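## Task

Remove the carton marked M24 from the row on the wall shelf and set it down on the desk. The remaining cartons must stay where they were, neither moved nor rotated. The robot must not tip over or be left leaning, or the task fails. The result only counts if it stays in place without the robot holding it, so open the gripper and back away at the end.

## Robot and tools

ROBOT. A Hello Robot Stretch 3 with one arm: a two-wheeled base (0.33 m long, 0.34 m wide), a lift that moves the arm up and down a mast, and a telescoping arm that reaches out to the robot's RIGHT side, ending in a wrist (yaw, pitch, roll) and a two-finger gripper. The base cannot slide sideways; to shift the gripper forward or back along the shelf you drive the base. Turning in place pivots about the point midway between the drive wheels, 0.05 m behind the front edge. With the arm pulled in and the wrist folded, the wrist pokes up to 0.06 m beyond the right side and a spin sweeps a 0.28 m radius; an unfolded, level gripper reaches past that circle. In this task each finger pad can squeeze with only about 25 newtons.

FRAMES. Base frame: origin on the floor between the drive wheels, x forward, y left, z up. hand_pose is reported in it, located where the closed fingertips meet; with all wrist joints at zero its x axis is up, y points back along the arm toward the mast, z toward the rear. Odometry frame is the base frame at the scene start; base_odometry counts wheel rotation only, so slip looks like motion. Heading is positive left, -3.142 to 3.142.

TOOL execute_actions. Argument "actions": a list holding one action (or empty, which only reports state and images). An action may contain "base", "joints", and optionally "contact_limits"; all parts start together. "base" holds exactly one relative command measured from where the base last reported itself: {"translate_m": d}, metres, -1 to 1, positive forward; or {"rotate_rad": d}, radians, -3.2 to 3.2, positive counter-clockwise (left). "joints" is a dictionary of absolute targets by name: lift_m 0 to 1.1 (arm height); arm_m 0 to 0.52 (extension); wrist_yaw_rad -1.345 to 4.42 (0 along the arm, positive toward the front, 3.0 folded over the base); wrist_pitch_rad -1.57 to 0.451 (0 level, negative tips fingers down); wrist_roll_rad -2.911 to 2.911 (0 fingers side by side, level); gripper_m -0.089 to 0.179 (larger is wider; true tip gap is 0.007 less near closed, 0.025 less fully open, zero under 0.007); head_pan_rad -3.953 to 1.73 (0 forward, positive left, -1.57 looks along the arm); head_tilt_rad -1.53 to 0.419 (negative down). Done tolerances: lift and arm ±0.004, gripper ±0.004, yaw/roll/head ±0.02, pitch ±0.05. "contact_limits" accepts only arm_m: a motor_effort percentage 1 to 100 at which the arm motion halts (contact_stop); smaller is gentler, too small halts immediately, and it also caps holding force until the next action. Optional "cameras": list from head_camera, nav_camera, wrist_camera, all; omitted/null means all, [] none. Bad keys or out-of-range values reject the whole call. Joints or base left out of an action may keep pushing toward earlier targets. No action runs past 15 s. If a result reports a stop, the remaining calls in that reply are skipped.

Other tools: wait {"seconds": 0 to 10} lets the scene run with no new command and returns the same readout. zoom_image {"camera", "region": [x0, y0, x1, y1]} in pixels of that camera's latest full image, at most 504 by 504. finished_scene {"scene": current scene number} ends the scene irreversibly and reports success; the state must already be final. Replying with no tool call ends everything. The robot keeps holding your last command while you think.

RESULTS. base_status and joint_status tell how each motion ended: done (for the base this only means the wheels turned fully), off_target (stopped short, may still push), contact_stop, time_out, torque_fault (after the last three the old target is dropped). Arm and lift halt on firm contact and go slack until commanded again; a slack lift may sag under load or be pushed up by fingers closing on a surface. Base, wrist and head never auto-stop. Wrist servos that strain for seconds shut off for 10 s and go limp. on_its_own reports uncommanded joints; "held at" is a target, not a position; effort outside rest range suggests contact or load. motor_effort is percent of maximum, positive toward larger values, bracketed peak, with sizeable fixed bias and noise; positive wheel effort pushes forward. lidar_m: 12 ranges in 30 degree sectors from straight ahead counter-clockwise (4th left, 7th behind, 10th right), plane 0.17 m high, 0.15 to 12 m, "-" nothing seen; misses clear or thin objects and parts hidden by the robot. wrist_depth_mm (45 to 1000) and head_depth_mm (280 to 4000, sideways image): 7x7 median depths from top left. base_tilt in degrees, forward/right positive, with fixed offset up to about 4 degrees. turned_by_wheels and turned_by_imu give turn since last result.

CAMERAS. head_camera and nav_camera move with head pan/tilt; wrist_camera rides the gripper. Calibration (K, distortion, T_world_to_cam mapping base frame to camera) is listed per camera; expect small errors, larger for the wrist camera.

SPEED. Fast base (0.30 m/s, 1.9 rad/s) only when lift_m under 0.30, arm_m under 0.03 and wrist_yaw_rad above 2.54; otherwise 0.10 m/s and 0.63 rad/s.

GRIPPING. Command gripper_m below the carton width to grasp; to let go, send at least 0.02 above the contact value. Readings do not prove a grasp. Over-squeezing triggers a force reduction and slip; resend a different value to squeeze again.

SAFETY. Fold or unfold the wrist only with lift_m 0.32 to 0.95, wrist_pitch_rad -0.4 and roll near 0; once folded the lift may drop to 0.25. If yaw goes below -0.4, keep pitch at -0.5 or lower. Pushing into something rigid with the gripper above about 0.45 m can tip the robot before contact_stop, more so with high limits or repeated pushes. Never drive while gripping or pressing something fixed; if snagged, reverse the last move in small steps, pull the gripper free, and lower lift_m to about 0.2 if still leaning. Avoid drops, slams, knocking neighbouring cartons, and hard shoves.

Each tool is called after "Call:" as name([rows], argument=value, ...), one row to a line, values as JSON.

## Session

Call:
execute_actions([
  {"joints": {"head_tilt_rad": -0.15}},
])

Scene clock: 0.63 s.
base_odometry: x=+0.000 y=+0.000 heading=+0.000 (m, m, rad; odometry frame)
turned_by_wheels: +0.000 (rad since the last result)
turned_by_imu: +0.000 (rad since the last result)
base_tilt: forward=-0.9 right=+0.0 (deg)
lidar_m: 1.52 2.12 1.58 2.05 2.38 1.96 2.34 2.74 2.69 1.86 1.45 1.44
head_depth_mm: 1267 1303 1336 1377 1420 1475 1524 / 1351 1374 1427 1478 1521 1588 1607 / 1440 1474 1516 1563 1636 1695 1690 / 1541 1589 1646 1710 1765 1819 1753 / 1653 1704 1770 1844 1917 1996 1754 / 1812 1882 1954 2045 2130 2186 1762 / 1977 2058 2138 2257 2374 2351 1748
base_status: not commanded
joint_positions: lift_m=+0.599 arm_m=+0.001 wrist_yaw_rad=+2.885 wrist_pitch_rad=-0.537 wrist_roll_rad=-0.006 gripper_m=+0.037 head_pan_rad=-0.004 head_tilt_rad=-0.148
joint_status: all done
motor_effort: left_wheel=+0(0) right_wheel=+1(0) lift_m=+22(22) arm_m=+1(2) wrist_yaw_rad=+0(0) wrist_pitch_rad=+7(7) wrist_roll_rad=+0(0) gripper_m=+0(0) head_pan_rad=-1(1) head_tilt_rad=+0(12) (%)
hand_pose: x=+0.0315 y=+0.0550 z=+0.5864 quat_wxyz=(+0.273, +0.698, +0.100, +0.654) (m; base frame)
wrist_depth_mm: - - - - - - - / - - - - - - - / - - - - - - - / - - - - - - - / 913 876 937 897 941 906 925 / 771 791 - 806 831 796 816 / 675 690 703 696 707 708 714
pictures: head_camera (sideways: a quarter turn clockwise sets it upright), nav_camera (sideways: a quarter turn counterclockwise sets it upright), wrist_camera
camera_calibration (this result's frames):
head_camera: T_world_to_cam=[[-0.192468, 0.00462278, -0.981292, 1.30498], [0.012471, 0.99992, 0.0022645, 0.0032242], [0.981224, -0.0118018, -0.19251, 0.205256], [0, 0, 0, 1]] pos_world=[0.0497254, -0.0068342, 1.32008]
nav_camera: T_world_to_cam=[[0.159471, -0.00976443, 0.987154, -1.24279], [0.0490638, -0.998637, -0.0178041, 0.06891], [0.985983, 0.0512728, -0.158775, 0.157692], [0, 0, 0, 1]] pos_world=[0.0393266, 0.0485956, 1.25309]
wrist_camera: T_world_to_cam=[[0.980071, -0.196577, 0.0286081, -0.0334885], [-0.112401, -0.667515, -0.736064, 0.504458], [0.16379, 0.718179, -0.676307, 0.516243], [0, 0, 0, 1]] pos_world=[0.00496746, -0.0406046, 0.72141]
Images, in order (width x height): head_camera 896x504, nav_camera 672x504, wrist_camera 644x364.

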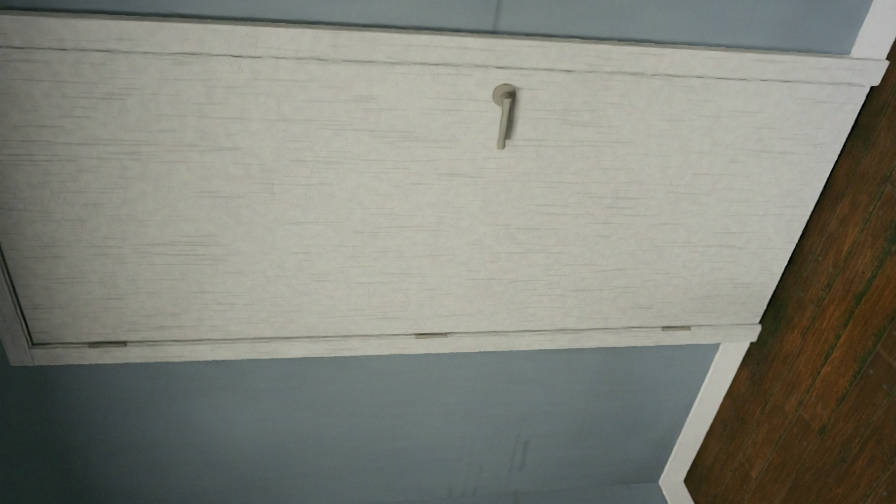

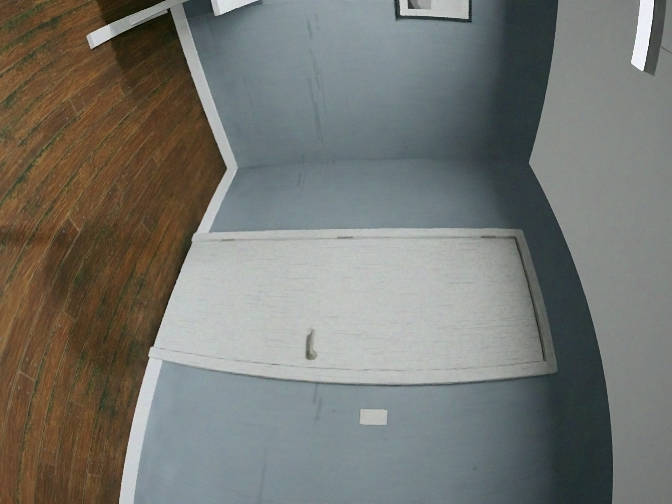

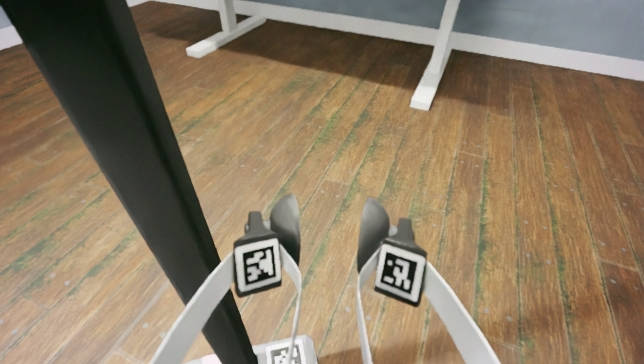

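Call:
execute_actions([
  {"joints": {"head_pan_rad": -2.15, "head_tilt_rad": -0.2, "lift_m": 0.26, "wrist_pitch_rad": -0.4}},
], cameras=["head_camera", "nav_camera"])

Scene clock: 7.67 s.
base_odometry: x=+0.000 y=+0.000 heading=+0.000 (m, m, rad; odometry frame)
turned_by_wheels: +0.000 (rad since the last result)
turned_by_imu: +0.002 (rad since the last result)
base_tilt: forward=-0.8 right=+0.0 (deg)
lidar_m: 1.52 2.12 1.58 2.05 2.38 1.96 2.34 2.73 2.70 1.86 1.46 1.43
head_depth_mm: 2327 2428 2584 2616 2795 2136 1649 / 2373 2463 2596 2575 2778 2154 1642 / 2332 2467 2578 2620 2763 2180 1644 / 2398 2470 2582 2671 2784 2192 1648 / 2379 2508 2612 2693 2818 2165 1634 / 2418 2498 2606 2733 2827 2180 1655 / 2407 2497 2632 2738 2810 2159 1644
base_status: not commanded
joint_positions: lift_m=+0.260 arm_m=+0.001 wrist_yaw_rad=+2.885 wrist_pitch_rad=-0.421 wrist_roll_rad=-0.006 gripper_m=+0.037 head_pan_rad=-2.143 head_tilt_rad=-0.197
joint_status: all done
motor_effort: left_wheel=+0(0) right_wheel=+1(0) lift_m=+14(19) arm_m=+1(1) wrist_yaw_rad=+0(1) wrist_pitch_rad=+12(13) wrist_roll_rad=+0(0) gripper_m=+0(0) head_pan_rad=-4(45) head_tilt_rad=-2(7) (%)
hand_pose: x=+0.0356 y=+0.0707 z=+0.2725 quat_wxyz=(+0.235, +0.702, +0.059, +0.669) (m; base frame)
wrist_depth_mm: - - - - - - - / - - - - - - - / 808 822 872 865 871 927 891 / 636 - 654 659 671 688 688 / 526 - 550 548 578 557 564 / 456 - - 464 460 471 470 / - - - 401 404 405 403
pictures: head_camera (sideways: a quarter turn clockwise sets it upright), nav_camera (sideways: a quarter turn counterclockwise sets it upright)
camera_calibration (this result's frames):
head_camera: T_world_to_cam=[[0.133654, 0.20049, -0.970536, 1.28893], [0.83616, -0.548482, 0.00184543, -0.0012546], [-0.531952, -0.81177, -0.240948, 0.277533], [0, 0, 0, 1]] pos_world=[-0.0235869, -0.0338116, 1.31782]
nav_camera: T_world_to_cam=[[-0.120418, -0.170187, 0.978027, -1.22913], [-0.867722, 0.496631, -0.020418, 0.0779042], [-0.482243, -0.851114, -0.207478, 0.230042], [0, 0, 0, 1]] pos_world=[0.0305257, -0.0520797, 1.25145]
Images, in order (width x height): head_camera 896x504, nav_camera 672x504.

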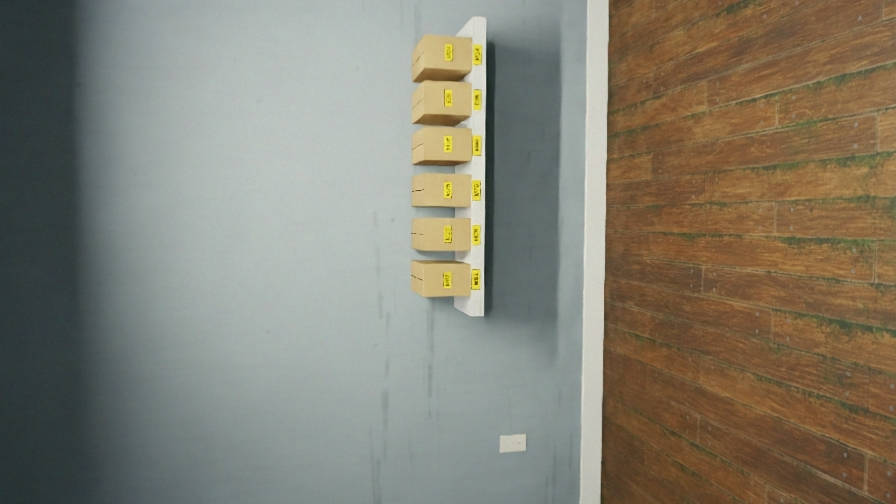

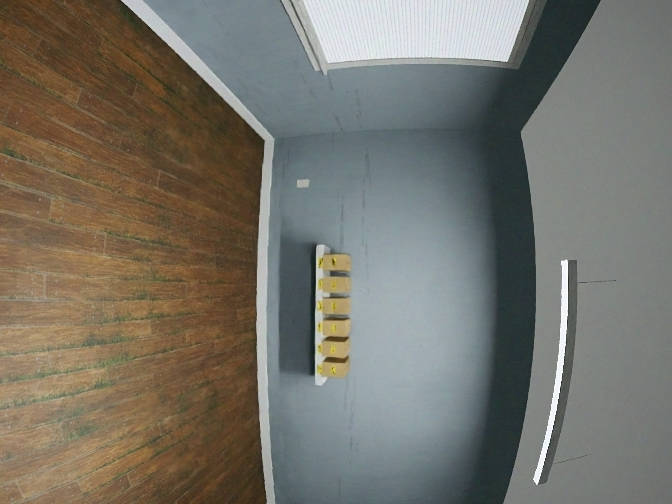

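Call:
zoom_image(camera="head_camera", region=[400, 10, 500, 325])

Region (400, 10, 500, 325) of head_camera's 896x504 image, scaled by 1.600, with more detail than that image has; it fills the left 160 columns of this view, and the rest is white.

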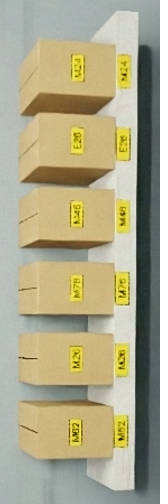

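Call:
execute_actions([
  {"base": {"rotate_rad": 0.646}, "joints": {"head_pan_rad": -3.05, "head_tilt_rad": -0.3}},
], cameras=[])

Call:
execute_actions([
  {"base": {"translate_m": -1.0}},
], cameras=["head_camera"])

Scene clock: 24.77 s.
base_odometry: x=+0.000 y=+0.000 heading=+0.646 (m, m, rad; odometry frame)
turned_by_wheels: +0.646 (rad since the last result)
turned_by_imu: +0.645 (rad since the last result)
base_tilt: forward=-0.9 right=+0.1 (deg)
lidar_m: 2.09 1.59 2.05 2.34 2.06 2.34 2.71 2.69 1.70 1.43 1.43 1.61
head_depth_mm: 2509 2694 2868 3069 2578 1899 1483 / 2485 2603 2766 2963 2549 1890 1493 / 2405 2580 2698 2911 2552 1884 1481 / 2387 2548 2641 2805 2559 1885 1496 / 2328 2454 2585 2783 2576 1892 1497 / 2265 2415 2503 2693 2593 1894 1492 / 2235 2356 2509 2681 2563 1892 1496
base_status: done
joint_positions: lift_m=+0.260 arm_m=+0.001 wrist_yaw_rad=+2.885 wrist_pitch_rad=-0.420 wrist_roll_rad=-0.006 gripper_m=+0.037 head_pan_rad=-3.043 head_tilt_rad=-0.297
joint_status: all done
motor_effort: left_wheel=-4(13) right_wheel=+3(8) lift_m=+15(15) arm_m=+1(1) wrist_yaw_rad=+0(0) wrist_pitch_rad=+12(12) wrist_roll_rad=+0(0) gripper_m=+1(1) head_pan_rad=-4(46) head_tilt_rad=-1(9) (%)
hand_pose: x=+0.0356 y=+0.0707 z=+0.2726 quat_wxyz=(+0.235, +0.702, +0.059, +0.669) (m; base frame)
wrist_depth_mm: - - - - - - - / - - - - - - - / 783 814 839 847 847 899 911 / 634 - 666 664 664 691 693 / 528 - 559 534 585 554 555 / 462 - - 460 470 470 469 / - - - 395 404 407 406
pictures: none
No camera images: the call's "cameras" was empty. Leave "cameras" out to get every camera's image.

Scene clock: 29.77 s.
base_odometry: x=-0.799 y=-0.602 heading=+0.646 (m, m, rad; odometry frame)
turned_by_wheels: +0.000 (rad since the last result)
turned_by_imu: +0.001 (rad since the last result)
base_tilt: forward=-0.9 right=+0.1 (deg)
lidar_m: 2.56 2.75 2.42 1.67 2.05 2.06 1.74 1.74 1.97 1.73 1.73 1.96
head_depth_mm: 1618 1741 1834 1963 2092 1888 1495 / 1581 1687 1818 1912 2049 1886 1493 / 1555 1643 1742 1862 2020 1891 1497 / 1518 1621 1728 1607 1951 1894 1495 / 1491 1587 1677 1608 1907 1882 1502 / 1469 1546 1633 1602 1859 1882 1493 / 1440 1528 1613 1556 1804 1884 1488
base_status: done
joint_positions: lift_m=+0.260 arm_m=+0.001 wrist_yaw_rad=+2.885 wrist_pitch_rad=-0.420 wrist_roll_rad=-0.006 gripper_m=+0.037 head_pan_rad=-3.043 head_tilt_rad=-0.297
joint_status: not commanded
motor_effort: left_wheel=-4(15) right_wheel=+3(6) lift_m=+15(15) arm_m=+2(0) wrist_yaw_rad=+1(0) wrist_pitch_rad=+11(11) wrist_roll_rad=+0(0) gripper_m=+0(1) head_pan_rad=-5(5) head_tilt_rad=-2(1) (%)
hand_pose: x=+0.0356 y=+0.0708 z=+0.2727 quat_wxyz=(+0.235, +0.702, +0.059, +0.669) (m; base frame)
wrist_depth_mm: - - - - - - - / - - - - - - - / 810 836 842 862 874 878 900 / 650 - 660 653 675 671 684 / 533 - 554 544 562 551 562 / 464 - - 457 470 474 473 / - - - 402 408 402 404
pictures: head_camera (sideways: a quarter turn clockwise sets it upright)
camera_calibration (this result's frames):
head_camera: T_world_to_cam=[[0.335351, 0.029305, -0.941637, 1.24995], [0.0898078, -0.995959, 0.000988277, 0.00441427], [-0.937803, -0.0848978, -0.336628, 0.404535], [0, 0, 0, 1]] pos_world=[-0.0401942, 0.00211083, 1.31317]
Images, in order (width x height): head_camera 896x504.

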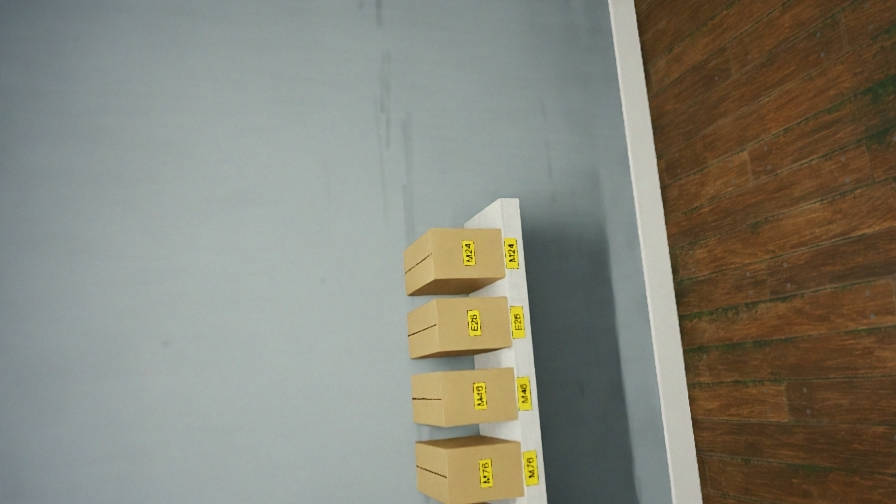

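Call:
execute_actions([
  {"base": {"translate_m": -1.0}},
], cameras=[])

Call:
execute_actions([
  {"base": {"rotate_rad": -1.265}, "joints": {"head_pan_rad": -1.57, "head_tilt_rad": -0.75}},
], cameras=["head_camera"])

Scene clock: 41.63 s.
base_odometry: x=-1.597 y=-1.203 heading=+0.646 (m, m, rad; odometry frame)
turned_by_wheels: +0.000 (rad since the last result)
turned_by_imu: +0.001 (rad since the last result)
base_tilt: forward=-0.7 right=+0.1 (deg)
lidar_m: 3.55 3.59 1.81 1.48 1.69 0.93 0.78 0.78 0.89 1.47 2.02 2.29
head_depth_mm: 713 755 805 862 931 1007 1101 / 695 736 788 839 901 971 1062 / 683 725 770 821 882 948 1029 / 671 709 750 804 860 909 741 / 656 693 735 786 831 708 642 / 645 679 720 767 809 680 628 / 630 666 705 747 799 738 624
base_status: done
joint_positions: lift_m=+0.260 arm_m=+0.001 wrist_yaw_rad=+2.885 wrist_pitch_rad=-0.420 wrist_roll_rad=-0.006 gripper_m=+0.037 head_pan_rad=-3.043 head_tilt_rad=-0.298
joint_status: not commanded
motor_effort: left_wheel=-4(14) right_wheel=+3(5) lift_m=+15(15) arm_m=+1(0) wrist_yaw_rad=+0(1) wrist_pitch_rad=+11(11) wrist_roll_rad=+0(0) gripper_m=+1(1) head_pan_rad=-5(4) head_tilt_rad=-1(1) (%)
hand_pose: x=+0.0356 y=+0.0708 z=+0.2727 quat_wxyz=(+0.235, +0.702, +0.059, +0.669) (m; base frame)
wrist_depth_mm: - - - - - - - / - - - - - - - / 821 824 847 873 900 910 906 / 638 - 658 681 682 680 701 / 533 - 559 540 568 560 568 / 463 - - 458 460 468 470 / - - - 404 402 407 406
pictures: none
No camera images: the call's "cameras" was empty. Leave "cameras" out to get every camera's image.

Scene clock: 43.67 s.
base_odometry: x=-1.597 y=-1.203 heading=-0.619 (m, m, rad; odometry frame)
turned_by_wheels: -1.265 (rad since the last result)
turned_by_imu: -1.260 (rad since the last result)
base_tilt: forward=-0.7 right=+0.1 (deg)
lidar_m: 2.03 2.10 2.90 3.59 2.26 1.48 1.75 1.11 0.81 0.78 0.81 1.11
head_depth_mm: 659 753 872 1034 1274 1315 1151 / 661 754 867 1029 1272 1328 1151 / 658 754 849 853 1270 1314 1156 / 659 749 792 695 1262 1318 1150 / 657 748 822 737 1268 1316 1159 / 657 749 798 693 1257 1316 1151 / 657 749 810 711 1261 1309 1151
base_status: done
joint_positions: lift_m=+0.260 arm_m=+0.001 wrist_yaw_rad=+2.885 wrist_pitch_rad=-0.420 wrist_roll_rad=-0.006 gripper_m=+0.037 head_pan_rad=-1.577 head_tilt_rad=-0.741
joint_status: all done
motor_effort: left_wheel=+4(15) right_wheel=-1(6) lift_m=+15(15) arm_m=+0(1) wrist_yaw_rad=+0(1) wrist_pitch_rad=+11(11) wrist_roll_rad=+0(0) gripper_m=+1(0) head_pan_rad=+4(45) head_tilt_rad=-4(26) (%)
hand_pose: x=+0.0356 y=+0.0708 z=+0.2727 quat_wxyz=(+0.235, +0.702, +0.059, +0.669) (m; base frame)
wrist_depth_mm: - - - - - - - / - - - - - - - / 791 855 841 893 896 879 908 / 645 - 659 672 686 684 692 / 528 - 569 539 571 560 558 / 461 - - 466 462 473 477 / - - - 399 402 400 404
pictures: head_camera (sideways: a quarter turn clockwise sets it upright)
camera_calibration (this result's frames):
head_camera: T_world_to_cam=[[0.00831991, 0.708242, -0.70592, 0.944584], [0.99989, -0.0145518, -0.00281509, 0.00381377], [-0.0122662, -0.705819, -0.708286, 0.882441], [0, 0, 0, 1]] pos_world=[-0.000848018, -0.0460954, 1.29183]
Images, in order (width x height): head_camera 896x504.

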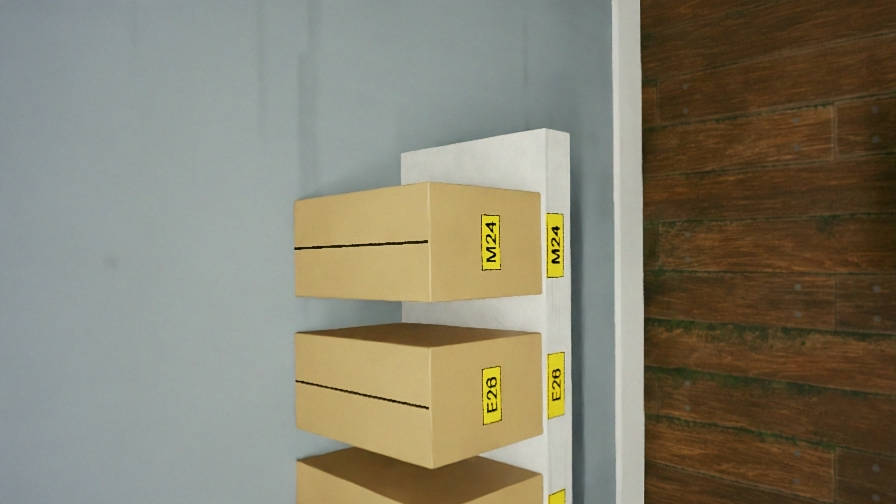

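Call:
execute_actions([
  {"joints": {"lift_m": 0.40}},
], cameras=[])

Call:
execute_actions([
  {"joints": {"lift_m": 0.94, "wrist_yaw_rad": 0.0, "wrist_roll_rad": 0.0}},
], cameras=[])

Call:
execute_actions([
  {"joints": {"lift_m": 1.0, "wrist_pitch_rad": -1.3, "gripper_m": 0.155}},
], cameras=[])

Call:
execute_actions([
  {"joints": {"arm_m": 0.46}},
])

Scene clock: 51.60 s.
base_odometry: x=-1.597 y=-1.203 heading=-0.619 (m, m, rad; odometry frame)
turned_by_wheels: +0.000 (rad since the last result)
turned_by_imu: +0.001 (rad since the last result)
base_tilt: forward=-0.9 right=+0.2 (deg)
lidar_m: 2.02 2.10 2.88 3.56 2.26 1.48 1.75 1.11 0.81 0.78 0.81 1.11
head_depth_mm: 661 752 873 1035 1276 1317 1158 / 660 753 870 1031 1277 1319 1158 / 661 753 849 849 1267 1323 1146 / 660 749 796 693 1266 1312 1159 / 657 750 823 740 1264 1323 1147 / 658 749 799 692 1265 1311 1154 / 657 747 810 710 1261 1321 1148
base_status: not commanded
joint_positions: lift_m=+0.400 arm_m=+0.001 wrist_yaw_rad=+2.885 wrist_pitch_rad=-0.420 wrist_roll_rad=-0.006 gripper_m=+0.037 head_pan_rad=-1.577 head_tilt_rad=-0.741
joint_status: all done
motor_effort: left_wheel=+4(4) right_wheel=-3(2) lift_m=+29(33) arm_m=+1(1) wrist_yaw_rad=+1(1) wrist_pitch_rad=+11(11) wrist_roll_rad=+0(0) gripper_m=+0(0) head_pan_rad=+3(3) head_tilt_rad=-4(3) (%)
hand_pose: x=+0.0356 y=+0.0708 z=+0.4119 quat_wxyz=(+0.235, +0.702, +0.059, +0.669) (m; base frame)
wrist_depth_mm: - - - - - - - / - - - - - - - / - - - - - - - / 887 - 912 927 942 951 948 / 703 - 752 748 808 750 751 / 607 607 601 616 648 629 642 / 533 537 - 539 557 559 550
pictures: none
No camera images: the call's "cameras" was empty. Leave "cameras" out to get every camera's image.

Scene clock: 57.33 s.
base_odometry: x=-1.597 y=-1.203 heading=-0.619 (m, m, rad; odometry frame)
turned_by_wheels: +0.000 (rad since the last result)
turned_by_imu: +0.002 (rad since the last result)
base_tilt: forward=-0.8 right=+0.0 (deg)
lidar_m: 2.02 2.11 2.89 3.58 2.25 1.48 1.75 1.11 0.81 0.78 0.81 1.11
head_depth_mm: 661 751 868 976 - - - / 659 749 873 1006 - - 1111 / 659 752 848 949 - - 1116 / 659 750 796 678 - 1314 1135 / 658 749 827 740 1261 1318 1156 / 657 748 793 694 1258 1320 1151 / 657 746 811 712 1256 1315 1154
base_status: not commanded
joint_positions: lift_m=+0.940 arm_m=+0.001 wrist_yaw_rad=+0.003 wrist_pitch_rad=-0.420 wrist_roll_rad=-0.003 gripper_m=+0.037 head_pan_rad=-1.577 head_tilt_rad=-0.741
joint_status: all done
motor_effort: left_wheel=+4(4) right_wheel=-1(2) lift_m=+29(32) arm_m=+1(0) wrist_yaw_rad=-2(2) wrist_pitch_rad=+11(11) wrist_roll_rad=+1(2) gripper_m=+1(1) head_pan_rad=+4(3) head_tilt_rad=-3(5) (%)
hand_pose: x=-0.0208 y=-0.3702 z=+0.9519 quat_wxyz=(+0.693, +0.149, -0.690, -0.146) (m; base frame)
wrist_depth_mm: 496 493 494 490 488 479 472 / 551 541 550 536 529 535 524 / 494 516 523 512 602 575 580 / 381 405 402 394 672 666 651 / 409 419 403 396 715 764 762 / 480 481 479 464 826 865 831 / - - - - - - -
pictures: none
No camera images: the call's "cameras" was empty. Leave "cameras" out to get every camera's image.

Scene clock: 59.00 s.
base_odometry: x=-1.597 y=-1.203 heading=-0.619 (m, m, rad; odometry frame)
turned_by_wheels: +0.000 (rad since the last result)
turned_by_imu: +0.000 (rad since the last result)
base_tilt: forward=-0.8 right=+0.2 (deg)
lidar_m: 2.02 2.11 2.89 3.55 2.25 1.48 1.75 1.11 0.81 0.78 0.81 1.11
head_depth_mm: 660 737 - - - - 1134 / 660 757 851 - - - 1137 / 658 751 833 - - - - / 660 747 794 694 1321 - 1154 / 659 749 827 740 1264 1344 1128 / 659 748 796 690 1258 1314 1158 / 656 745 809 710 1255 1317 1159
base_status: not commanded
joint_positions: lift_m=+1.000 arm_m=+0.001 wrist_yaw_rad=+0.003 wrist_pitch_rad=-1.298 wrist_roll_rad=-0.003 gripper_m=+0.100 head_pan_rad=-1.577 head_tilt_rad=-0.741
joint_status: gripper_m off_target (ended at +0.100, target +0.155); the others done
motor_effort: left_wheel=+4(4) right_wheel=-2(2) lift_m=+28(31) arm_m=+1(0) wrist_yaw_rad=-2(3) wrist_pitch_rad=-1(11) wrist_roll_rad=+1(1) gripper_m=+100(99) head_pan_rad=+3(4) head_tilt_rad=-3(3) (%)
hand_pose: x=-0.0215 y=-0.1919 z=+0.8850 quat_wxyz=(+0.565, +0.429, -0.561, -0.426) (m; base frame)
wrist_depth_mm: - - - - - - 985 / - - - - - - - / - - - - - - - / - - - - - - - / - - - - - - - / - - - - - - - / - - - - - - -
pictures: none
No camera images: the call's "cameras" was empty. Leave "cameras" out to get every camera's image.

Scene clock: 63.57 s.
base_odometry: x=-1.597 y=-1.203 heading=-0.619 (m, m, rad; odometry frame)
turned_by_wheels: +0.000 (rad since the last result)
turned_by_imu: +0.001 (rad since the last result)
base_tilt: forward=-0.8 right=+0.1 (deg)
lidar_m: 2.02 2.10 2.89 3.56 2.26 1.48 1.75 1.10 0.81 0.78 0.81 1.11
head_depth_mm: - 765 872 1033 1275 1311 1154 / 670 751 869 1032 1273 1314 1148 / - 752 827 846 1272 1324 1149 / 657 750 796 695 1269 1313 1157 / 659 747 811 739 1263 1316 1151 / 658 747 797 694 1264 1316 1155 / 657 748 807 712 1259 1322 1151
base_status: not commanded
joint_positions: lift_m=+1.000 arm_m=+0.460 wrist_yaw_rad=+0.002 wrist_pitch_rad=-1.299 wrist_roll_rad=-0.002 gripper_m=+0.155 head_pan_rad=-1.577 head_tilt_rad=-0.741
joint_status: all done
on_its_own: gripper_m moved +0.055 to your old target +0.155
motor_effort: left_wheel=+4(4) right_wheel=-3(2) lift_m=+28(28) arm_m=+6(4) wrist_yaw_rad=-1(2) wrist_pitch_rad=+0(1) wrist_roll_rad=+1(1) gripper_m=+2(100) head_pan_rad=+3(3) head_tilt_rad=-3(4) (%)
hand_pose: x=-0.0216 y=-0.6502 z=+0.8850 quat_wxyz=(+0.564, +0.428, -0.562, -0.427) (m; base frame)
wrist_depth_mm: 217 216 212 209 206 201 198 / 216 216 215 215 252 288 279 / 214 217 213 212 397 502 488 / 212 212 214 210 391 - - / 211 210 211 210 384 - - / 209 210 210 208 391 - - / 210 207 208 205 - - -
pictures: head_camera (sideways: a quarter turn clockwise sets it upright), nav_camera (sideways: a quarter turn counterclockwise sets it upright), wrist_camera
camera_calibration (this result's frames):
head_camera: T_world_to_cam=[[0.00821176, 0.708244, -0.70592, 0.944585], [0.999892, -0.0143991, -0.00281509, 0.00381376], [-0.0121584, -0.705821, -0.708286, 0.88244], [0, 0, 0, 1]] pos_world=[-0.000840979, -0.0460965, 1.29183]
nav_camera: T_world_to_cam=[[-0.0133393, -0.684151, 0.729219, -0.905248], [-0.99862, -0.0279317, -0.0444727, 0.109996], [0.0507944, -0.728806, -0.682834, 0.845329], [0, 0, 0, 1]] pos_world=[0.0548306, -0.000173453, 1.24224]
wrist_camera: T_world_to_cam=[[-0.998065, -0.0586886, -0.020545, -0.0381746], [-0.0571927, 0.996107, -0.067077, 0.738388], [0.0244017, -0.0657722, -0.997536, 1.00488], [0, 0, 0, 1]] pos_world=[-0.0203909, -0.671661, 1.05114]
Images, in order (width x height): head_camera 896x504, nav_camera 672x504, wrist_camera 644x364.

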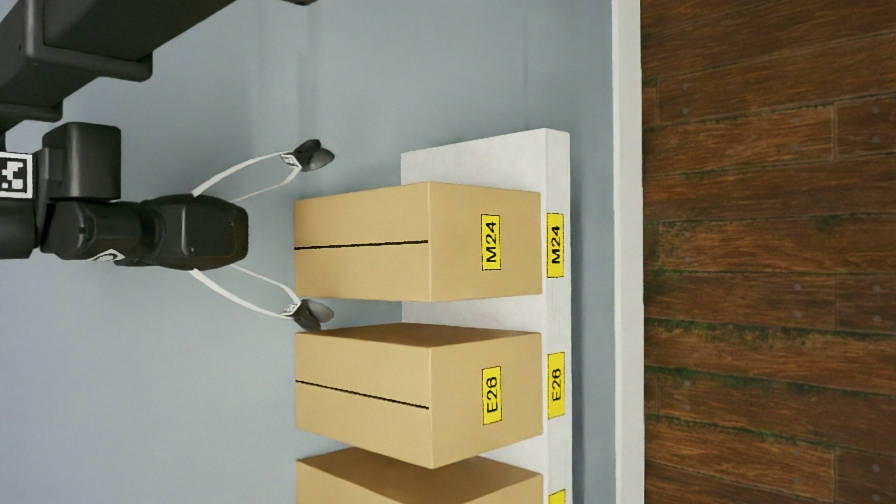

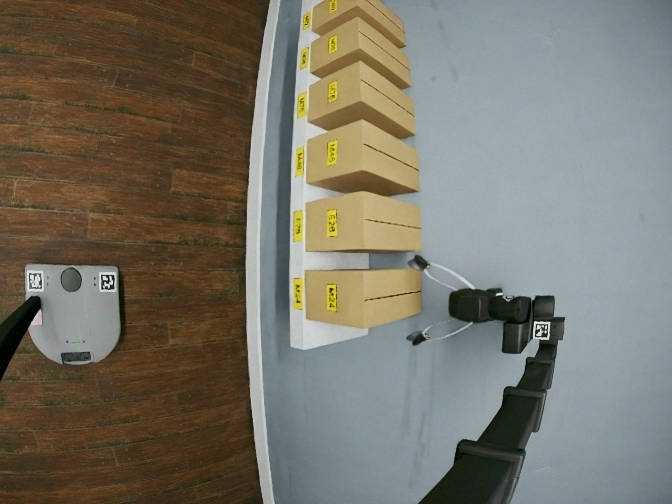

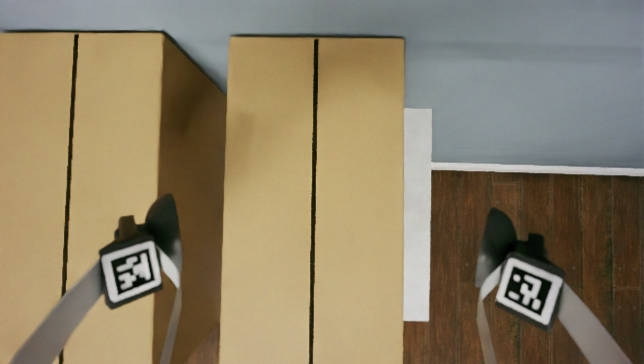

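Call:
execute_actions([
  {"base": {"translate_m": -0.004}, "joints": {"lift_m": 0.95}},
], cameras=["head_camera", "wrist_camera"])

Scene clock: 71.53 s.
base_odometry: x=-1.601 y=-1.201 heading=-0.619 (m, m, rad; odometry frame)
turned_by_wheels: +0.000 (rad since the last result)
turned_by_imu: +0.001 (rad since the last result)
base_tilt: forward=-0.8 right=+0.1 (deg)
lidar_m: 2.03 2.11 2.90 4.01 2.26 1.48 1.75 1.11 0.81 0.78 0.81 1.11
head_depth_mm: 647 - 904 1062 1272 1313 1152 / 632 765 866 1035 1267 1312 1156 / - 764 849 851 1270 1321 1153 / 641 742 770 693 1263 1317 1153 / 658 748 811 774 1262 1313 1156 / 655 747 790 694 1266 1313 1153 / 656 747 816 719 1255 1321 1152
base_status: done
joint_positions: lift_m=+0.950 arm_m=+0.460 wrist_yaw_rad=+0.002 wrist_pitch_rad=-1.299 wrist_roll_rad=-0.002 gripper_m=+0.155 head_pan_rad=-1.577 head_tilt_rad=-0.741
joint_status: all done
motor_effort: left_wheel=+4(5) right_wheel=-2(6) lift_m=+15(25) arm_m=+6(5) wrist_yaw_rad=-1(1) wrist_pitch_rad=+0(0) wrist_roll_rad=+1(1) gripper_m=+2(2) head_pan_rad=+3(3) head_tilt_rad=-4(4) (%)
hand_pose: x=-0.0216 y=-0.6502 z=+0.8358 quat_wxyz=(+0.564, +0.428, -0.562, -0.427) (m; base frame)
wrist_depth_mm: 165 192 164 164 165 201 198 / 165 195 164 163 163 287 281 / 164 196 162 162 163 509 480 / 163 197 162 161 161 - - / 161 168 161 160 160 998 - / 161 215 159 157 159 - - / 159 198 158 157 158 - 992
pictures: head_camera (sideways: a quarter turn clockwise sets it upright), wrist_camera
camera_calibration (this result's frames):
head_camera: T_world_to_cam=[[0.00821151, 0.708244, -0.70592, 0.944585], [0.999892, -0.0143988, -0.00281509, 0.00381376], [-0.0121582, -0.705821, -0.708286, 0.88244], [0, 0, 0, 1]] pos_world=[-0.000840963, -0.0460965, 1.29183]
wrist_camera: T_world_to_cam=[[-0.998065, -0.0586885, -0.020545, -0.0391843], [-0.0571927, 0.996107, -0.067077, 0.735094], [0.0244017, -0.0657722, -0.997536, 0.955855], [0, 0, 0, 1]] pos_world=[-0.0203909, -0.671664, 1.002]
Images, in order (width x height): head_camera 896x504, wrist_camera 644x364.

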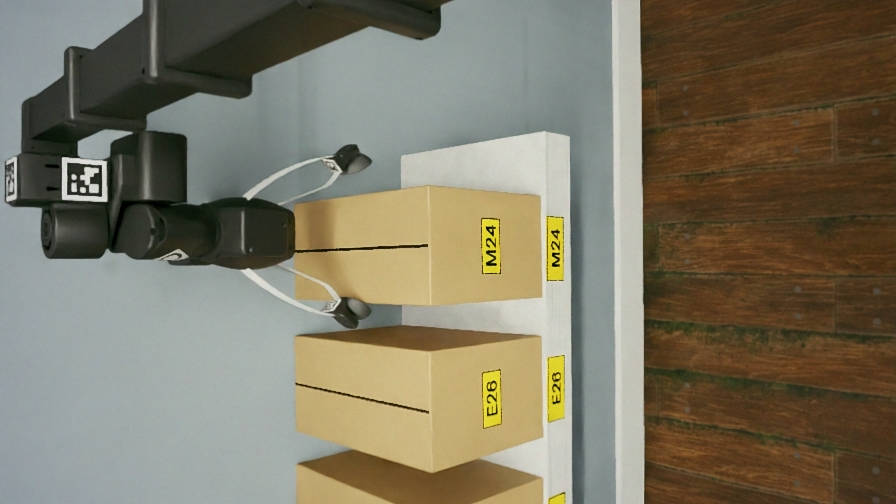

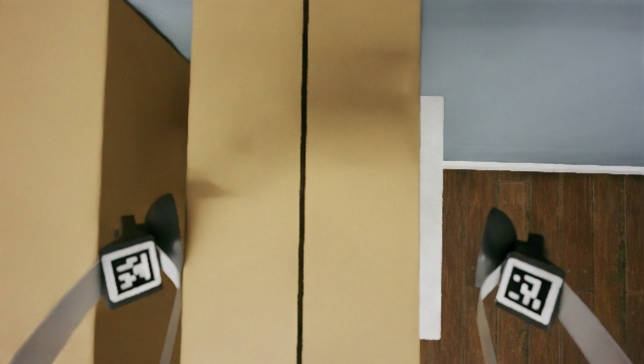

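Call:
execute_actions([
  {"base": {"translate_m": 0.007}},
], cameras=["head_camera", "wrist_camera"])

Scene clock: 79.37 s.
base_odometry: x=-1.595 y=-1.205 heading=-0.619 (m, m, rad; odometry frame)
turned_by_wheels: +0.000 (rad since the last result)
turned_by_imu: +0.001 (rad since the last result)
base_tilt: forward=-0.8 right=+0.1 (deg)
lidar_m: 2.02 2.10 2.88 3.57 2.26 1.48 1.75 1.10 0.81 0.78 0.81 1.11
head_depth_mm: 648 - 903 1059 1275 1322 1155 / 632 764 870 1028 1266 1315 1152 / - 767 831 829 1263 1320 1152 / 642 740 771 693 1265 1314 1148 / 657 749 815 720 1264 1317 1155 / 657 744 794 694 1264 1311 1155 / 656 748 811 731 1251 1315 1146
base_status: done
joint_positions: lift_m=+0.950 arm_m=+0.460 wrist_yaw_rad=+0.002 wrist_pitch_rad=-1.299 wrist_roll_rad=-0.002 gripper_m=+0.155 head_pan_rad=-1.577 head_tilt_rad=-0.741
joint_status: not commanded
motor_effort: left_wheel=+4(9) right_wheel=-1(5) lift_m=+15(15) arm_m=+6(7) wrist_yaw_rad=-1(1) wrist_pitch_rad=+0(0) wrist_roll_rad=+1(1) gripper_m=+2(1) head_pan_rad=+3(3) head_tilt_rad=-3(4) (%)
hand_pose: x=-0.0216 y=-0.6502 z=+0.8358 quat_wxyz=(+0.564, +0.428, -0.562, -0.427) (m; base frame)
wrist_depth_mm: 167 183 165 165 163 202 197 / 165 184 164 165 163 287 281 / 165 183 163 162 161 506 481 / 163 185 162 161 160 - - / 162 161 160 160 159 - 989 / 160 201 159 159 159 - - / 160 186 158 158 157 - -
pictures: head_camera (sideways: a quarter turn clockwise sets it upright), wrist_camera
camera_calibration (this result's frames):
head_camera: T_world_to_cam=[[0.00821168, 0.708244, -0.70592, 0.944585], [0.999892, -0.014399, -0.00281509, 0.00381376], [-0.0121583, -0.705821, -0.708286, 0.88244], [0, 0, 0, 1]] pos_world=[-0.000840973, -0.0460965, 1.29183]
wrist_camera: T_world_to_cam=[[-0.998065, -0.0586884, -0.020545, -0.0391842], [-0.0571925, 0.996107, -0.067077, 0.735094], [0.0244017, -0.0657722, -0.997536, 0.955855], [0, 0, 0, 1]] pos_world=[-0.020391, -0.671664, 1.002]
Images, in order (width x height): head_camera 896x504, wrist_camera 644x364.

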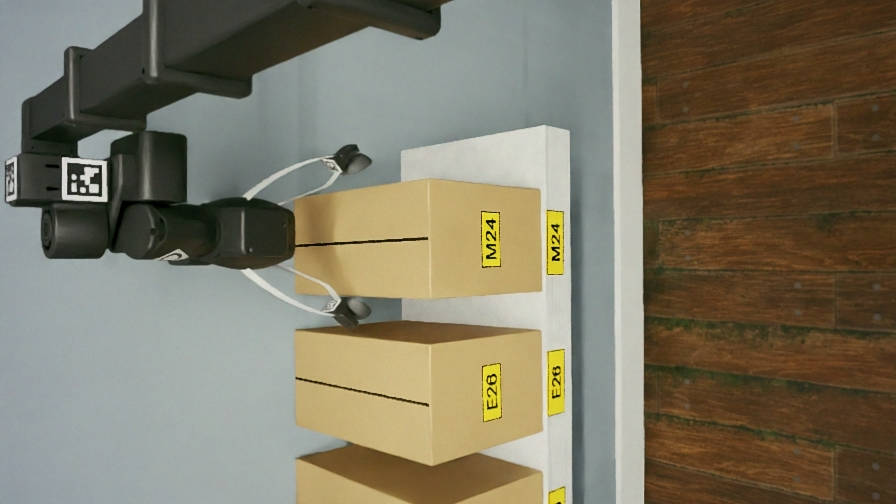

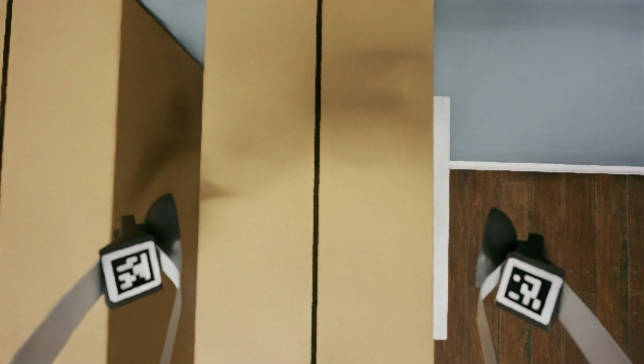

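Call:
execute_actions([
  {"joints": {"lift_m": 0.911}},
], cameras=["head_camera", "wrist_camera"])

Scene clock: 84.00 s.
base_odometry: x=-1.595 y=-1.205 heading=-0.619 (m, m, rad; odometry frame)
turned_by_wheels: +0.000 (rad since the last result)
turned_by_imu: +0.001 (rad since the last result)
base_tilt: forward=-0.8 right=+0.1 (deg)
lidar_m: 2.02 2.10 2.88 3.57 2.26 1.48 1.75 1.11 0.81 0.78 0.81 1.12
head_depth_mm: 659 737 - - 1318 1319 1146 / 651 - 891 1033 1276 1319 1151 / 637 - 829 716 1266 1308 1150 / 649 749 747 695 1263 1318 1149 / 658 749 829 843 1258 1318 1150 / 657 747 793 694 1258 1312 1158 / 657 747 810 732 1257 1316 1153
base_status: not commanded
joint_positions: lift_m=+0.912 arm_m=+0.460 wrist_yaw_rad=+0.002 wrist_pitch_rad=-1.299 wrist_roll_rad=+0.001 gripper_m=+0.155 head_pan_rad=-1.577 head_tilt_rad=-0.741
joint_status: all done
motor_effort: left_wheel=+5(7) right_wheel=-3(6) lift_m=+13(10) arm_m=+6(6) wrist_yaw_rad=-1(2) wrist_pitch_rad=+0(0) wrist_roll_rad=+0(1) gripper_m=-4(11) head_pan_rad=+3(3) head_tilt_rad=-3(3) (%)
hand_pose: x=-0.0216 y=-0.6502 z=+0.7969 quat_wxyz=(+0.563, +0.428, -0.563, -0.428) (m; base frame)
wrist_depth_mm: 135 183 125 125 124 191 199 / 135 183 125 124 123 266 279 / 136 172 124 123 123 435 483 / 136 172 123 122 122 985 987 / 136 152 122 121 121 121 984 / - 164 121 120 120 120 949 / 140 173 119 119 118 951 954
pictures: head_camera (sideways: a quarter turn clockwise sets it upright), wrist_camera
camera_calibration (this result's frames):
head_camera: T_world_to_cam=[[0.00821151, 0.708244, -0.70592, 0.944585], [0.999892, -0.0143988, -0.00281509, 0.00381376], [-0.0121582, -0.705821, -0.708286, 0.88244], [0, 0, 0, 1]] pos_world=[-0.000840962, -0.0460965, 1.29183]
wrist_camera: T_world_to_cam=[[-0.998193, -0.0562018, -0.0212431, -0.0378114], [-0.0546673, 0.996256, -0.0669785, 0.732522], [0.0249279, -0.0656962, -0.997528, 0.917099], [0, 0, 0, 1]] pos_world=[-0.0205595, -0.671654, 0.963092]
Images, in order (width x height): head_camera 896x504, wrist_camera 644x364.

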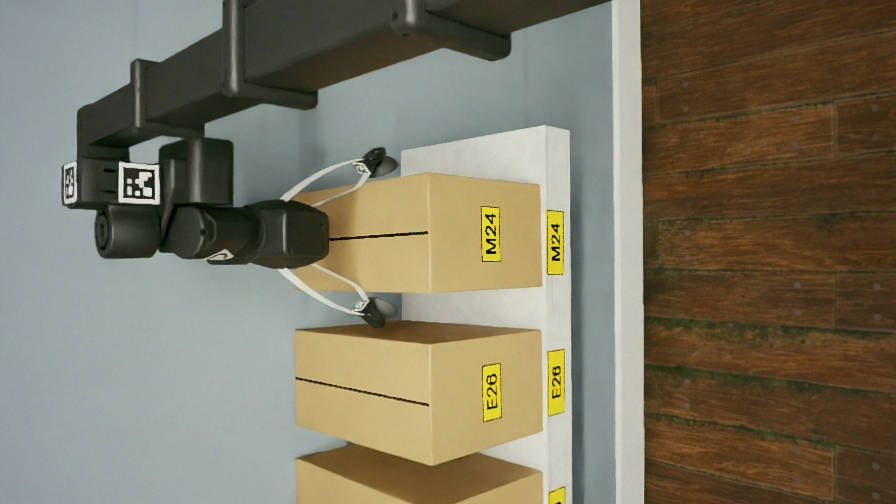

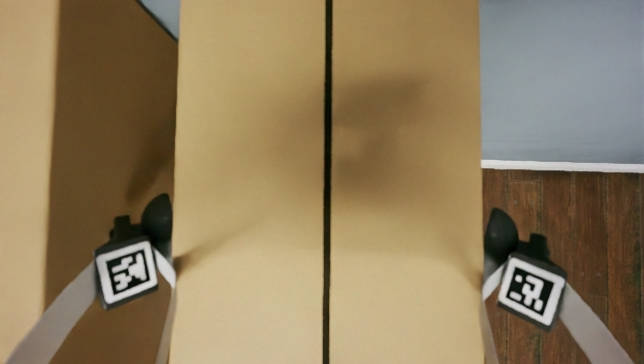

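Call:
execute_actions([
  {"joints": {"gripper_m": 0.106}},
], cameras=[])

Call:
execute_actions([
  {"joints": {"lift_m": 0.94}},
], cameras=["head_camera", "wrist_camera"])

Scene clock: 88.67 s.
base_odometry: x=-1.595 y=-1.205 heading=-0.619 (m, m, rad; odometry frame)
turned_by_wheels: +0.000 (rad since the last result)
turned_by_imu: +0.001 (rad since the last result)
base_tilt: forward=-1.0 right=+0.0 (deg)
lidar_m: 2.02 2.10 2.88 3.54 2.26 1.48 1.75 1.10 0.81 0.78 0.81 1.11
head_depth_mm: 661 737 - - 1321 1314 1156 / 647 - 889 1025 1269 1314 1157 / 637 - 830 716 1259 1315 1158 / 648 748 742 694 1260 1322 1154 / 660 749 831 838 1266 1313 1152 / 658 750 796 693 1260 1316 1158 / 655 748 809 731 1254 1313 1155
base_status: not commanded
joint_positions: lift_m=+0.912 arm_m=+0.460 wrist_yaw_rad=+0.002 wrist_pitch_rad=-1.299 wrist_roll_rad=+0.001 gripper_m=+0.126 head_pan_rad=-1.577 head_tilt_rad=-0.741
joint_status: gripper_m off_target (ended at +0.126, target +0.106)
motor_effort: left_wheel=+5(5) right_wheel=-3(2) lift_m=+13(13) arm_m=+6(6) wrist_yaw_rad=-1(1) wrist_pitch_rad=+0(0) wrist_roll_rad=+0(0) gripper_m=-99(98) head_pan_rad=+3(3) head_tilt_rad=-3(5) (%)
hand_pose: x=-0.0216 y=-0.6502 z=+0.7969 quat_wxyz=(+0.563, +0.428, -0.563, -0.428) (m; base frame)
wrist_depth_mm: 135 182 126 125 125 200 197 / 135 183 125 125 125 264 281 / 136 183 125 124 123 436 478 / 136 172 124 124 122 975 974 / 136 153 122 122 121 993 970 / - 199 121 121 120 121 985 / 145 173 120 120 119 978 962
pictures: none
No camera images: the call's "cameras" was empty. Leave "cameras" out to get every camera's image.

Scene clock: 90.37 s.
base_odometry: x=-1.595 y=-1.205 heading=-0.619 (m, m, rad; odometry frame)
turned_by_wheels: +0.000 (rad since the last result)
turned_by_imu: +0.000 (rad since the last result)
base_tilt: forward=-0.9 right=+0.1 (deg)
lidar_m: 2.02 2.10 2.89 3.56 2.26 1.48 1.76 1.11 0.81 0.78 0.81 1.12
head_depth_mm: 661 - - 1059 1272 1314 1159 / 636 766 867 1031 1272 1303 1154 / 632 781 815 717 1275 1320 1164 / 647 747 735 674 1267 1322 1154 / 655 748 829 851 1265 1314 1159 / 659 748 795 694 1253 1318 1150 / 656 750 809 733 1264 1323 1157
base_status: not commanded
joint_positions: lift_m=+0.940 arm_m=+0.460 wrist_yaw_rad=+0.002 wrist_pitch_rad=-1.301 wrist_roll_rad=+0.001 gripper_m=+0.107 head_pan_rad=-1.577 head_tilt_rad=-0.741
joint_status: all done
on_its_own: gripper_m moved -0.020 to your old target +0.106
motor_effort: left_wheel=+4(5) right_wheel=-1(3) lift_m=+29(27) arm_m=+6(7) wrist_yaw_rad=-1(2) wrist_pitch_rad=+1(1) wrist_roll_rad=+0(0) gripper_m=-41(99) head_pan_rad=+3(3) head_tilt_rad=-4(3) (%)
hand_pose: x=-0.0216 y=-0.6499 z=+0.8249 quat_wxyz=(+0.563, +0.428, -0.562, -0.428) (m; base frame)
wrist_depth_mm: 155 183 132 132 132 202 200 / 153 185 133 131 131 285 284 / 152 184 131 131 131 497 493 / 151 185 130 130 130 - - / 151 163 130 129 129 - 973 / 150 193 129 128 128 - 996 / - 186 128 128 128 - 987
pictures: head_camera (sideways: a quarter turn clockwise sets it upright), wrist_camera
camera_calibration (this result's frames):
head_camera: T_world_to_cam=[[0.00821176, 0.708244, -0.70592, 0.944585], [0.999892, -0.0143991, -0.00281509, 0.00381376], [-0.0121584, -0.705821, -0.708286, 0.88244], [0, 0, 0, 1]] pos_world=[-0.000840979, -0.0460965, 1.29183]
wrist_camera: T_world_to_cam=[[-0.998191, -0.0562144, -0.0213022, -0.0371609], [-0.0547083, 0.99634, -0.0656849, 0.733083], [0.0249166, -0.0644007, -0.997613, 0.945912], [0, 0, 0, 1]] pos_world=[-0.0205569, -0.671571, 0.991015]
Images, in order (width x height): head_camera 896x504, wrist_camera 644x364.

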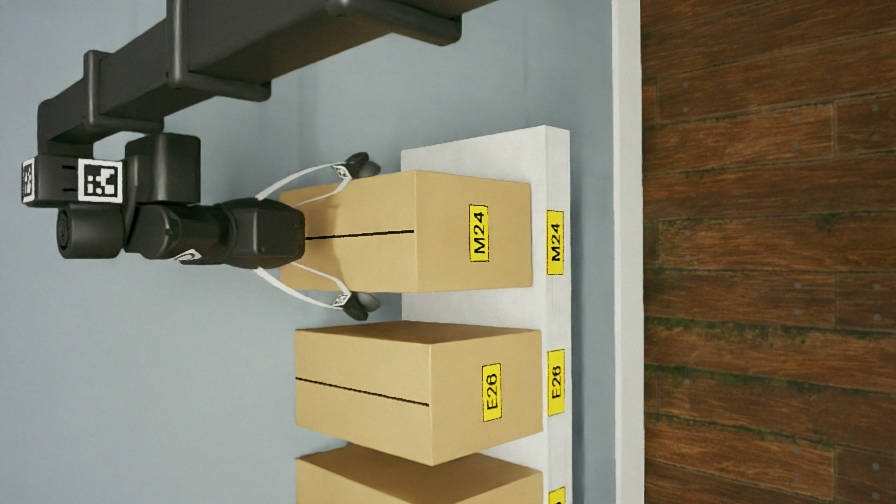

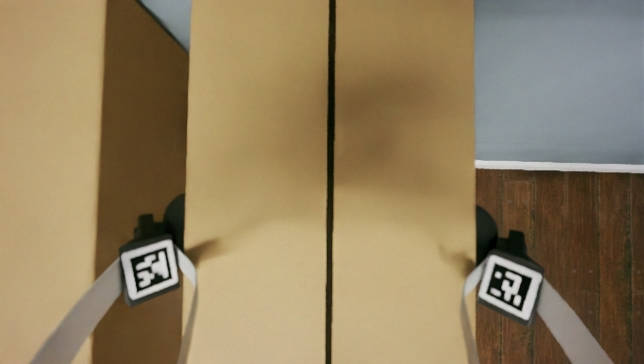

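Call:
execute_actions([
  {"joints": {"lift_m": 0.921}},
], cameras=["wrist_camera"])

Scene clock: 95.60 s.
base_odometry: x=-1.595 y=-1.205 heading=-0.619 (m, m, rad; odometry frame)
turned_by_wheels: +0.000 (rad since the last result)
turned_by_imu: +0.001 (rad since the last result)
base_tilt: forward=-0.7 right=+0.2 (deg)
lidar_m: 2.02 2.10 2.89 3.54 2.26 1.48 1.76 1.11 0.81 0.78 0.81 1.11
head_depth_mm: 658 724 - 1032 1266 1319 1159 / 647 783 888 1029 1276 1315 1153 / 636 779 830 717 1273 1313 1152 / 647 750 755 695 1262 1316 1153 / 657 749 830 851 1260 1316 1159 / 657 745 797 692 1260 1310 1156 / 655 748 810 728 1255 1312 1148
base_status: not commanded
joint_positions: lift_m=+0.921 arm_m=+0.460 wrist_yaw_rad=+0.002 wrist_pitch_rad=-1.301 wrist_roll_rad=+0.001 gripper_m=+0.107 head_pan_rad=-1.577 head_tilt_rad=-0.741
joint_status: all done
motor_effort: left_wheel=+4(4) right_wheel=-2(2) lift_m=+15(29) arm_m=+6(5) wrist_yaw_rad=-1(1) wrist_pitch_rad=+1(1) wrist_roll_rad=+0(0) gripper_m=-42(42) head_pan_rad=+3(3) head_tilt_rad=-3(4) (%)
hand_pose: x=-0.0216 y=-0.6498 z=+0.8067 quat_wxyz=(+0.563, +0.428, -0.562, -0.428) (m; base frame)
wrist_depth_mm: 136 183 133 132 133 202 200 / 136 184 132 131 131 286 284 / 136 184 131 132 131 500 493 / 137 186 130 129 130 988 987 / 136 162 129 129 129 995 984 / 137 191 129 129 129 - 986 / - 186 128 128 128 955 983
pictures: wrist_camera
camera_calibration (this result's frames):
wrist_camera: T_world_to_cam=[[-0.998191, -0.05621, -0.0213125, -0.0375337], [-0.054708, 0.996352, -0.0654963, 0.731699], [0.0249163, -0.0642119, -0.997625, 0.927945], [0, 0, 0, 1]] pos_world=[-0.0205569, -0.671555, 0.972865]
Images, in order (width x height): wrist_camera 644x364.

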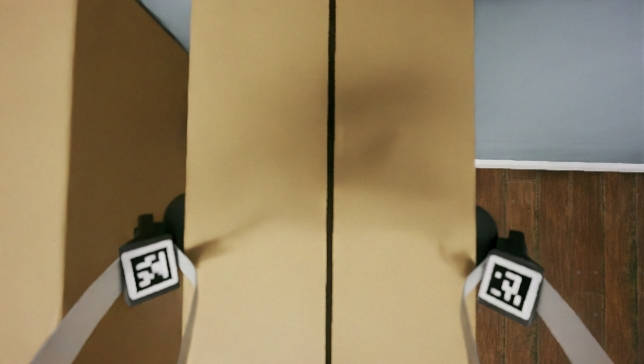

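Call:
execute_actions([
  {"joints": {"lift_m": 0.916}},
], cameras=[])

Call:
execute_actions([
  {"joints": {"gripper_m": 0.155}},
], cameras=[])

Call:
execute_actions([
  {"joints": {"lift_m": 0.904}},
], cameras=["head_camera", "wrist_camera"])

Scene clock: 101.03 s.
base_odometry: x=-1.595 y=-1.205 heading=-0.619 (m, m, rad; odometry frame)
turned_by_wheels: +0.000 (rad since the last result)
turned_by_imu: +0.001 (rad since the last result)
base_tilt: forward=-0.9 right=+0.0 (deg)
lidar_m: 2.02 2.10 2.89 3.56 2.26 1.48 1.75 1.11 0.81 0.78 0.81 1.11
head_depth_mm: 662 723 - 1034 1276 1313 1155 / 649 - 888 1031 1271 1316 1152 / 638 781 831 717 1265 1318 1154 / 648 749 756 694 1270 1323 1154 / 659 751 830 845 1260 1312 1161 / 657 751 797 695 1258 1311 1155 / 656 747 811 729 1258 1315 1150
base_status: not commanded
joint_positions: lift_m=+0.918 arm_m=+0.460 wrist_yaw_rad=+0.002 wrist_pitch_rad=-1.301 wrist_roll_rad=+0.000 gripper_m=+0.107 head_pan_rad=-1.577 head_tilt_rad=-0.741
joint_status: lift_m contact_stop (moved -0.003 of -0.005)
on_its_own: lift_m is slack since a contact_stop, until your next command for it
motor_effort: left_wheel=+5(6) right_wheel=-3(4) lift_m=+21(23) arm_m=+5(5) wrist_yaw_rad=-1(1) wrist_pitch_rad=+1(1) wrist_roll_rad=+0(0) gripper_m=-42(42) head_pan_rad=+3(4) head_tilt_rad=-4(4) (%)
hand_pose: x=-0.0216 y=-0.6497 z=+0.8033 quat_wxyz=(+0.563, +0.429, -0.562, -0.428) (m; base frame)
wrist_depth_mm: 135 183 133 133 132 200 198 / 135 184 132 132 131 286 283 / 136 184 131 131 131 497 487 / 136 183 130 130 129 - 984 / 136 162 129 129 128 - 966 / 136 191 129 127 128 - 993 / - 186 127 127 126 926 995
pictures: none
No camera images: the call's "cameras" was empty. Leave "cameras" out to get every camera's image.

not run: a stop came earlier in this reply.

not run: a stop came earlier in this reply.

Call:
execute_actions([
  {"joints": {"gripper_m": 0.155, "lift_m": 0.919}},
], cameras=["wrist_camera"])

Scene clock: 104.07 s.
base_odometry: x=-1.595 y=-1.205 heading=-0.619 (m, m, rad; odometry frame)
turned_by_wheels: +0.000 (rad since the last result)
turned_by_imu: +0.001 (rad since the last result)
base_tilt: forward=-0.9 right=+0.1 (deg)
lidar_m: 2.02 2.10 2.89 3.55 2.26 1.48 1.75 1.10 0.81 0.78 0.81 1.11
head_depth_mm: 660 723 - 1034 1264 1319 1155 / 647 - 889 1033 1271 1319 1149 / 636 782 828 713 1273 1328 1146 / 647 747 764 693 1270 1324 1156 / 656 748 831 850 1264 1321 1149 / 655 750 794 691 1257 1311 1157 / 657 746 809 733 1264 1323 1149
base_status: not commanded
joint_positions: lift_m=+0.919 arm_m=+0.460 wrist_yaw_rad=+0.002 wrist_pitch_rad=-1.301 wrist_roll_rad=+0.000 gripper_m=+0.146 head_pan_rad=-1.577 head_tilt_rad=-0.741
joint_status: gripper_m off_target (ended at +0.146, target +0.155); the others done
motor_effort: left_wheel=+4(5) right_wheel=-3(5) lift_m=+24(22) arm_m=+6(5) wrist_yaw_rad=-1(0) wrist_pitch_rad=+1(1) wrist_roll_rad=+0(0) gripper_m=+100(99) head_pan_rad=+3(4) head_tilt_rad=-3(2) (%)
hand_pose: x=-0.0216 y=-0.6498 z=+0.8042 quat_wxyz=(+0.563, +0.429, -0.562, -0.428) (m; base frame)
wrist_depth_mm: 135 183 133 132 132 200 199 / 136 183 131 131 130 287 280 / 136 185 131 130 130 499 499 / 137 185 129 129 129 972 994 / 137 162 129 128 127 991 971 / 137 216 128 128 127 - 968 / - 187 127 127 126 961 935
pictures: wrist_camera
camera_calibration (this result's frames):
wrist_camera: T_world_to_cam=[[-0.998162, -0.0567947, -0.0211564, -0.0380917], [-0.0553047, 0.996327, -0.0653745, 0.731376], [0.0247916, -0.0640843, -0.997636, 0.925475], [0, 0, 0, 1]] pos_world=[-0.0205172, -0.671545, 0.970295]
Images, in order (width x height): wrist_camera 644x364.

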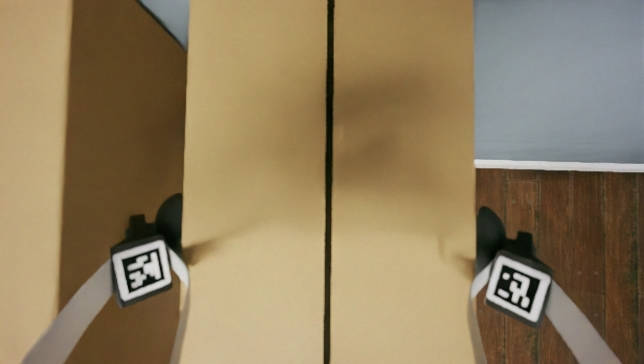

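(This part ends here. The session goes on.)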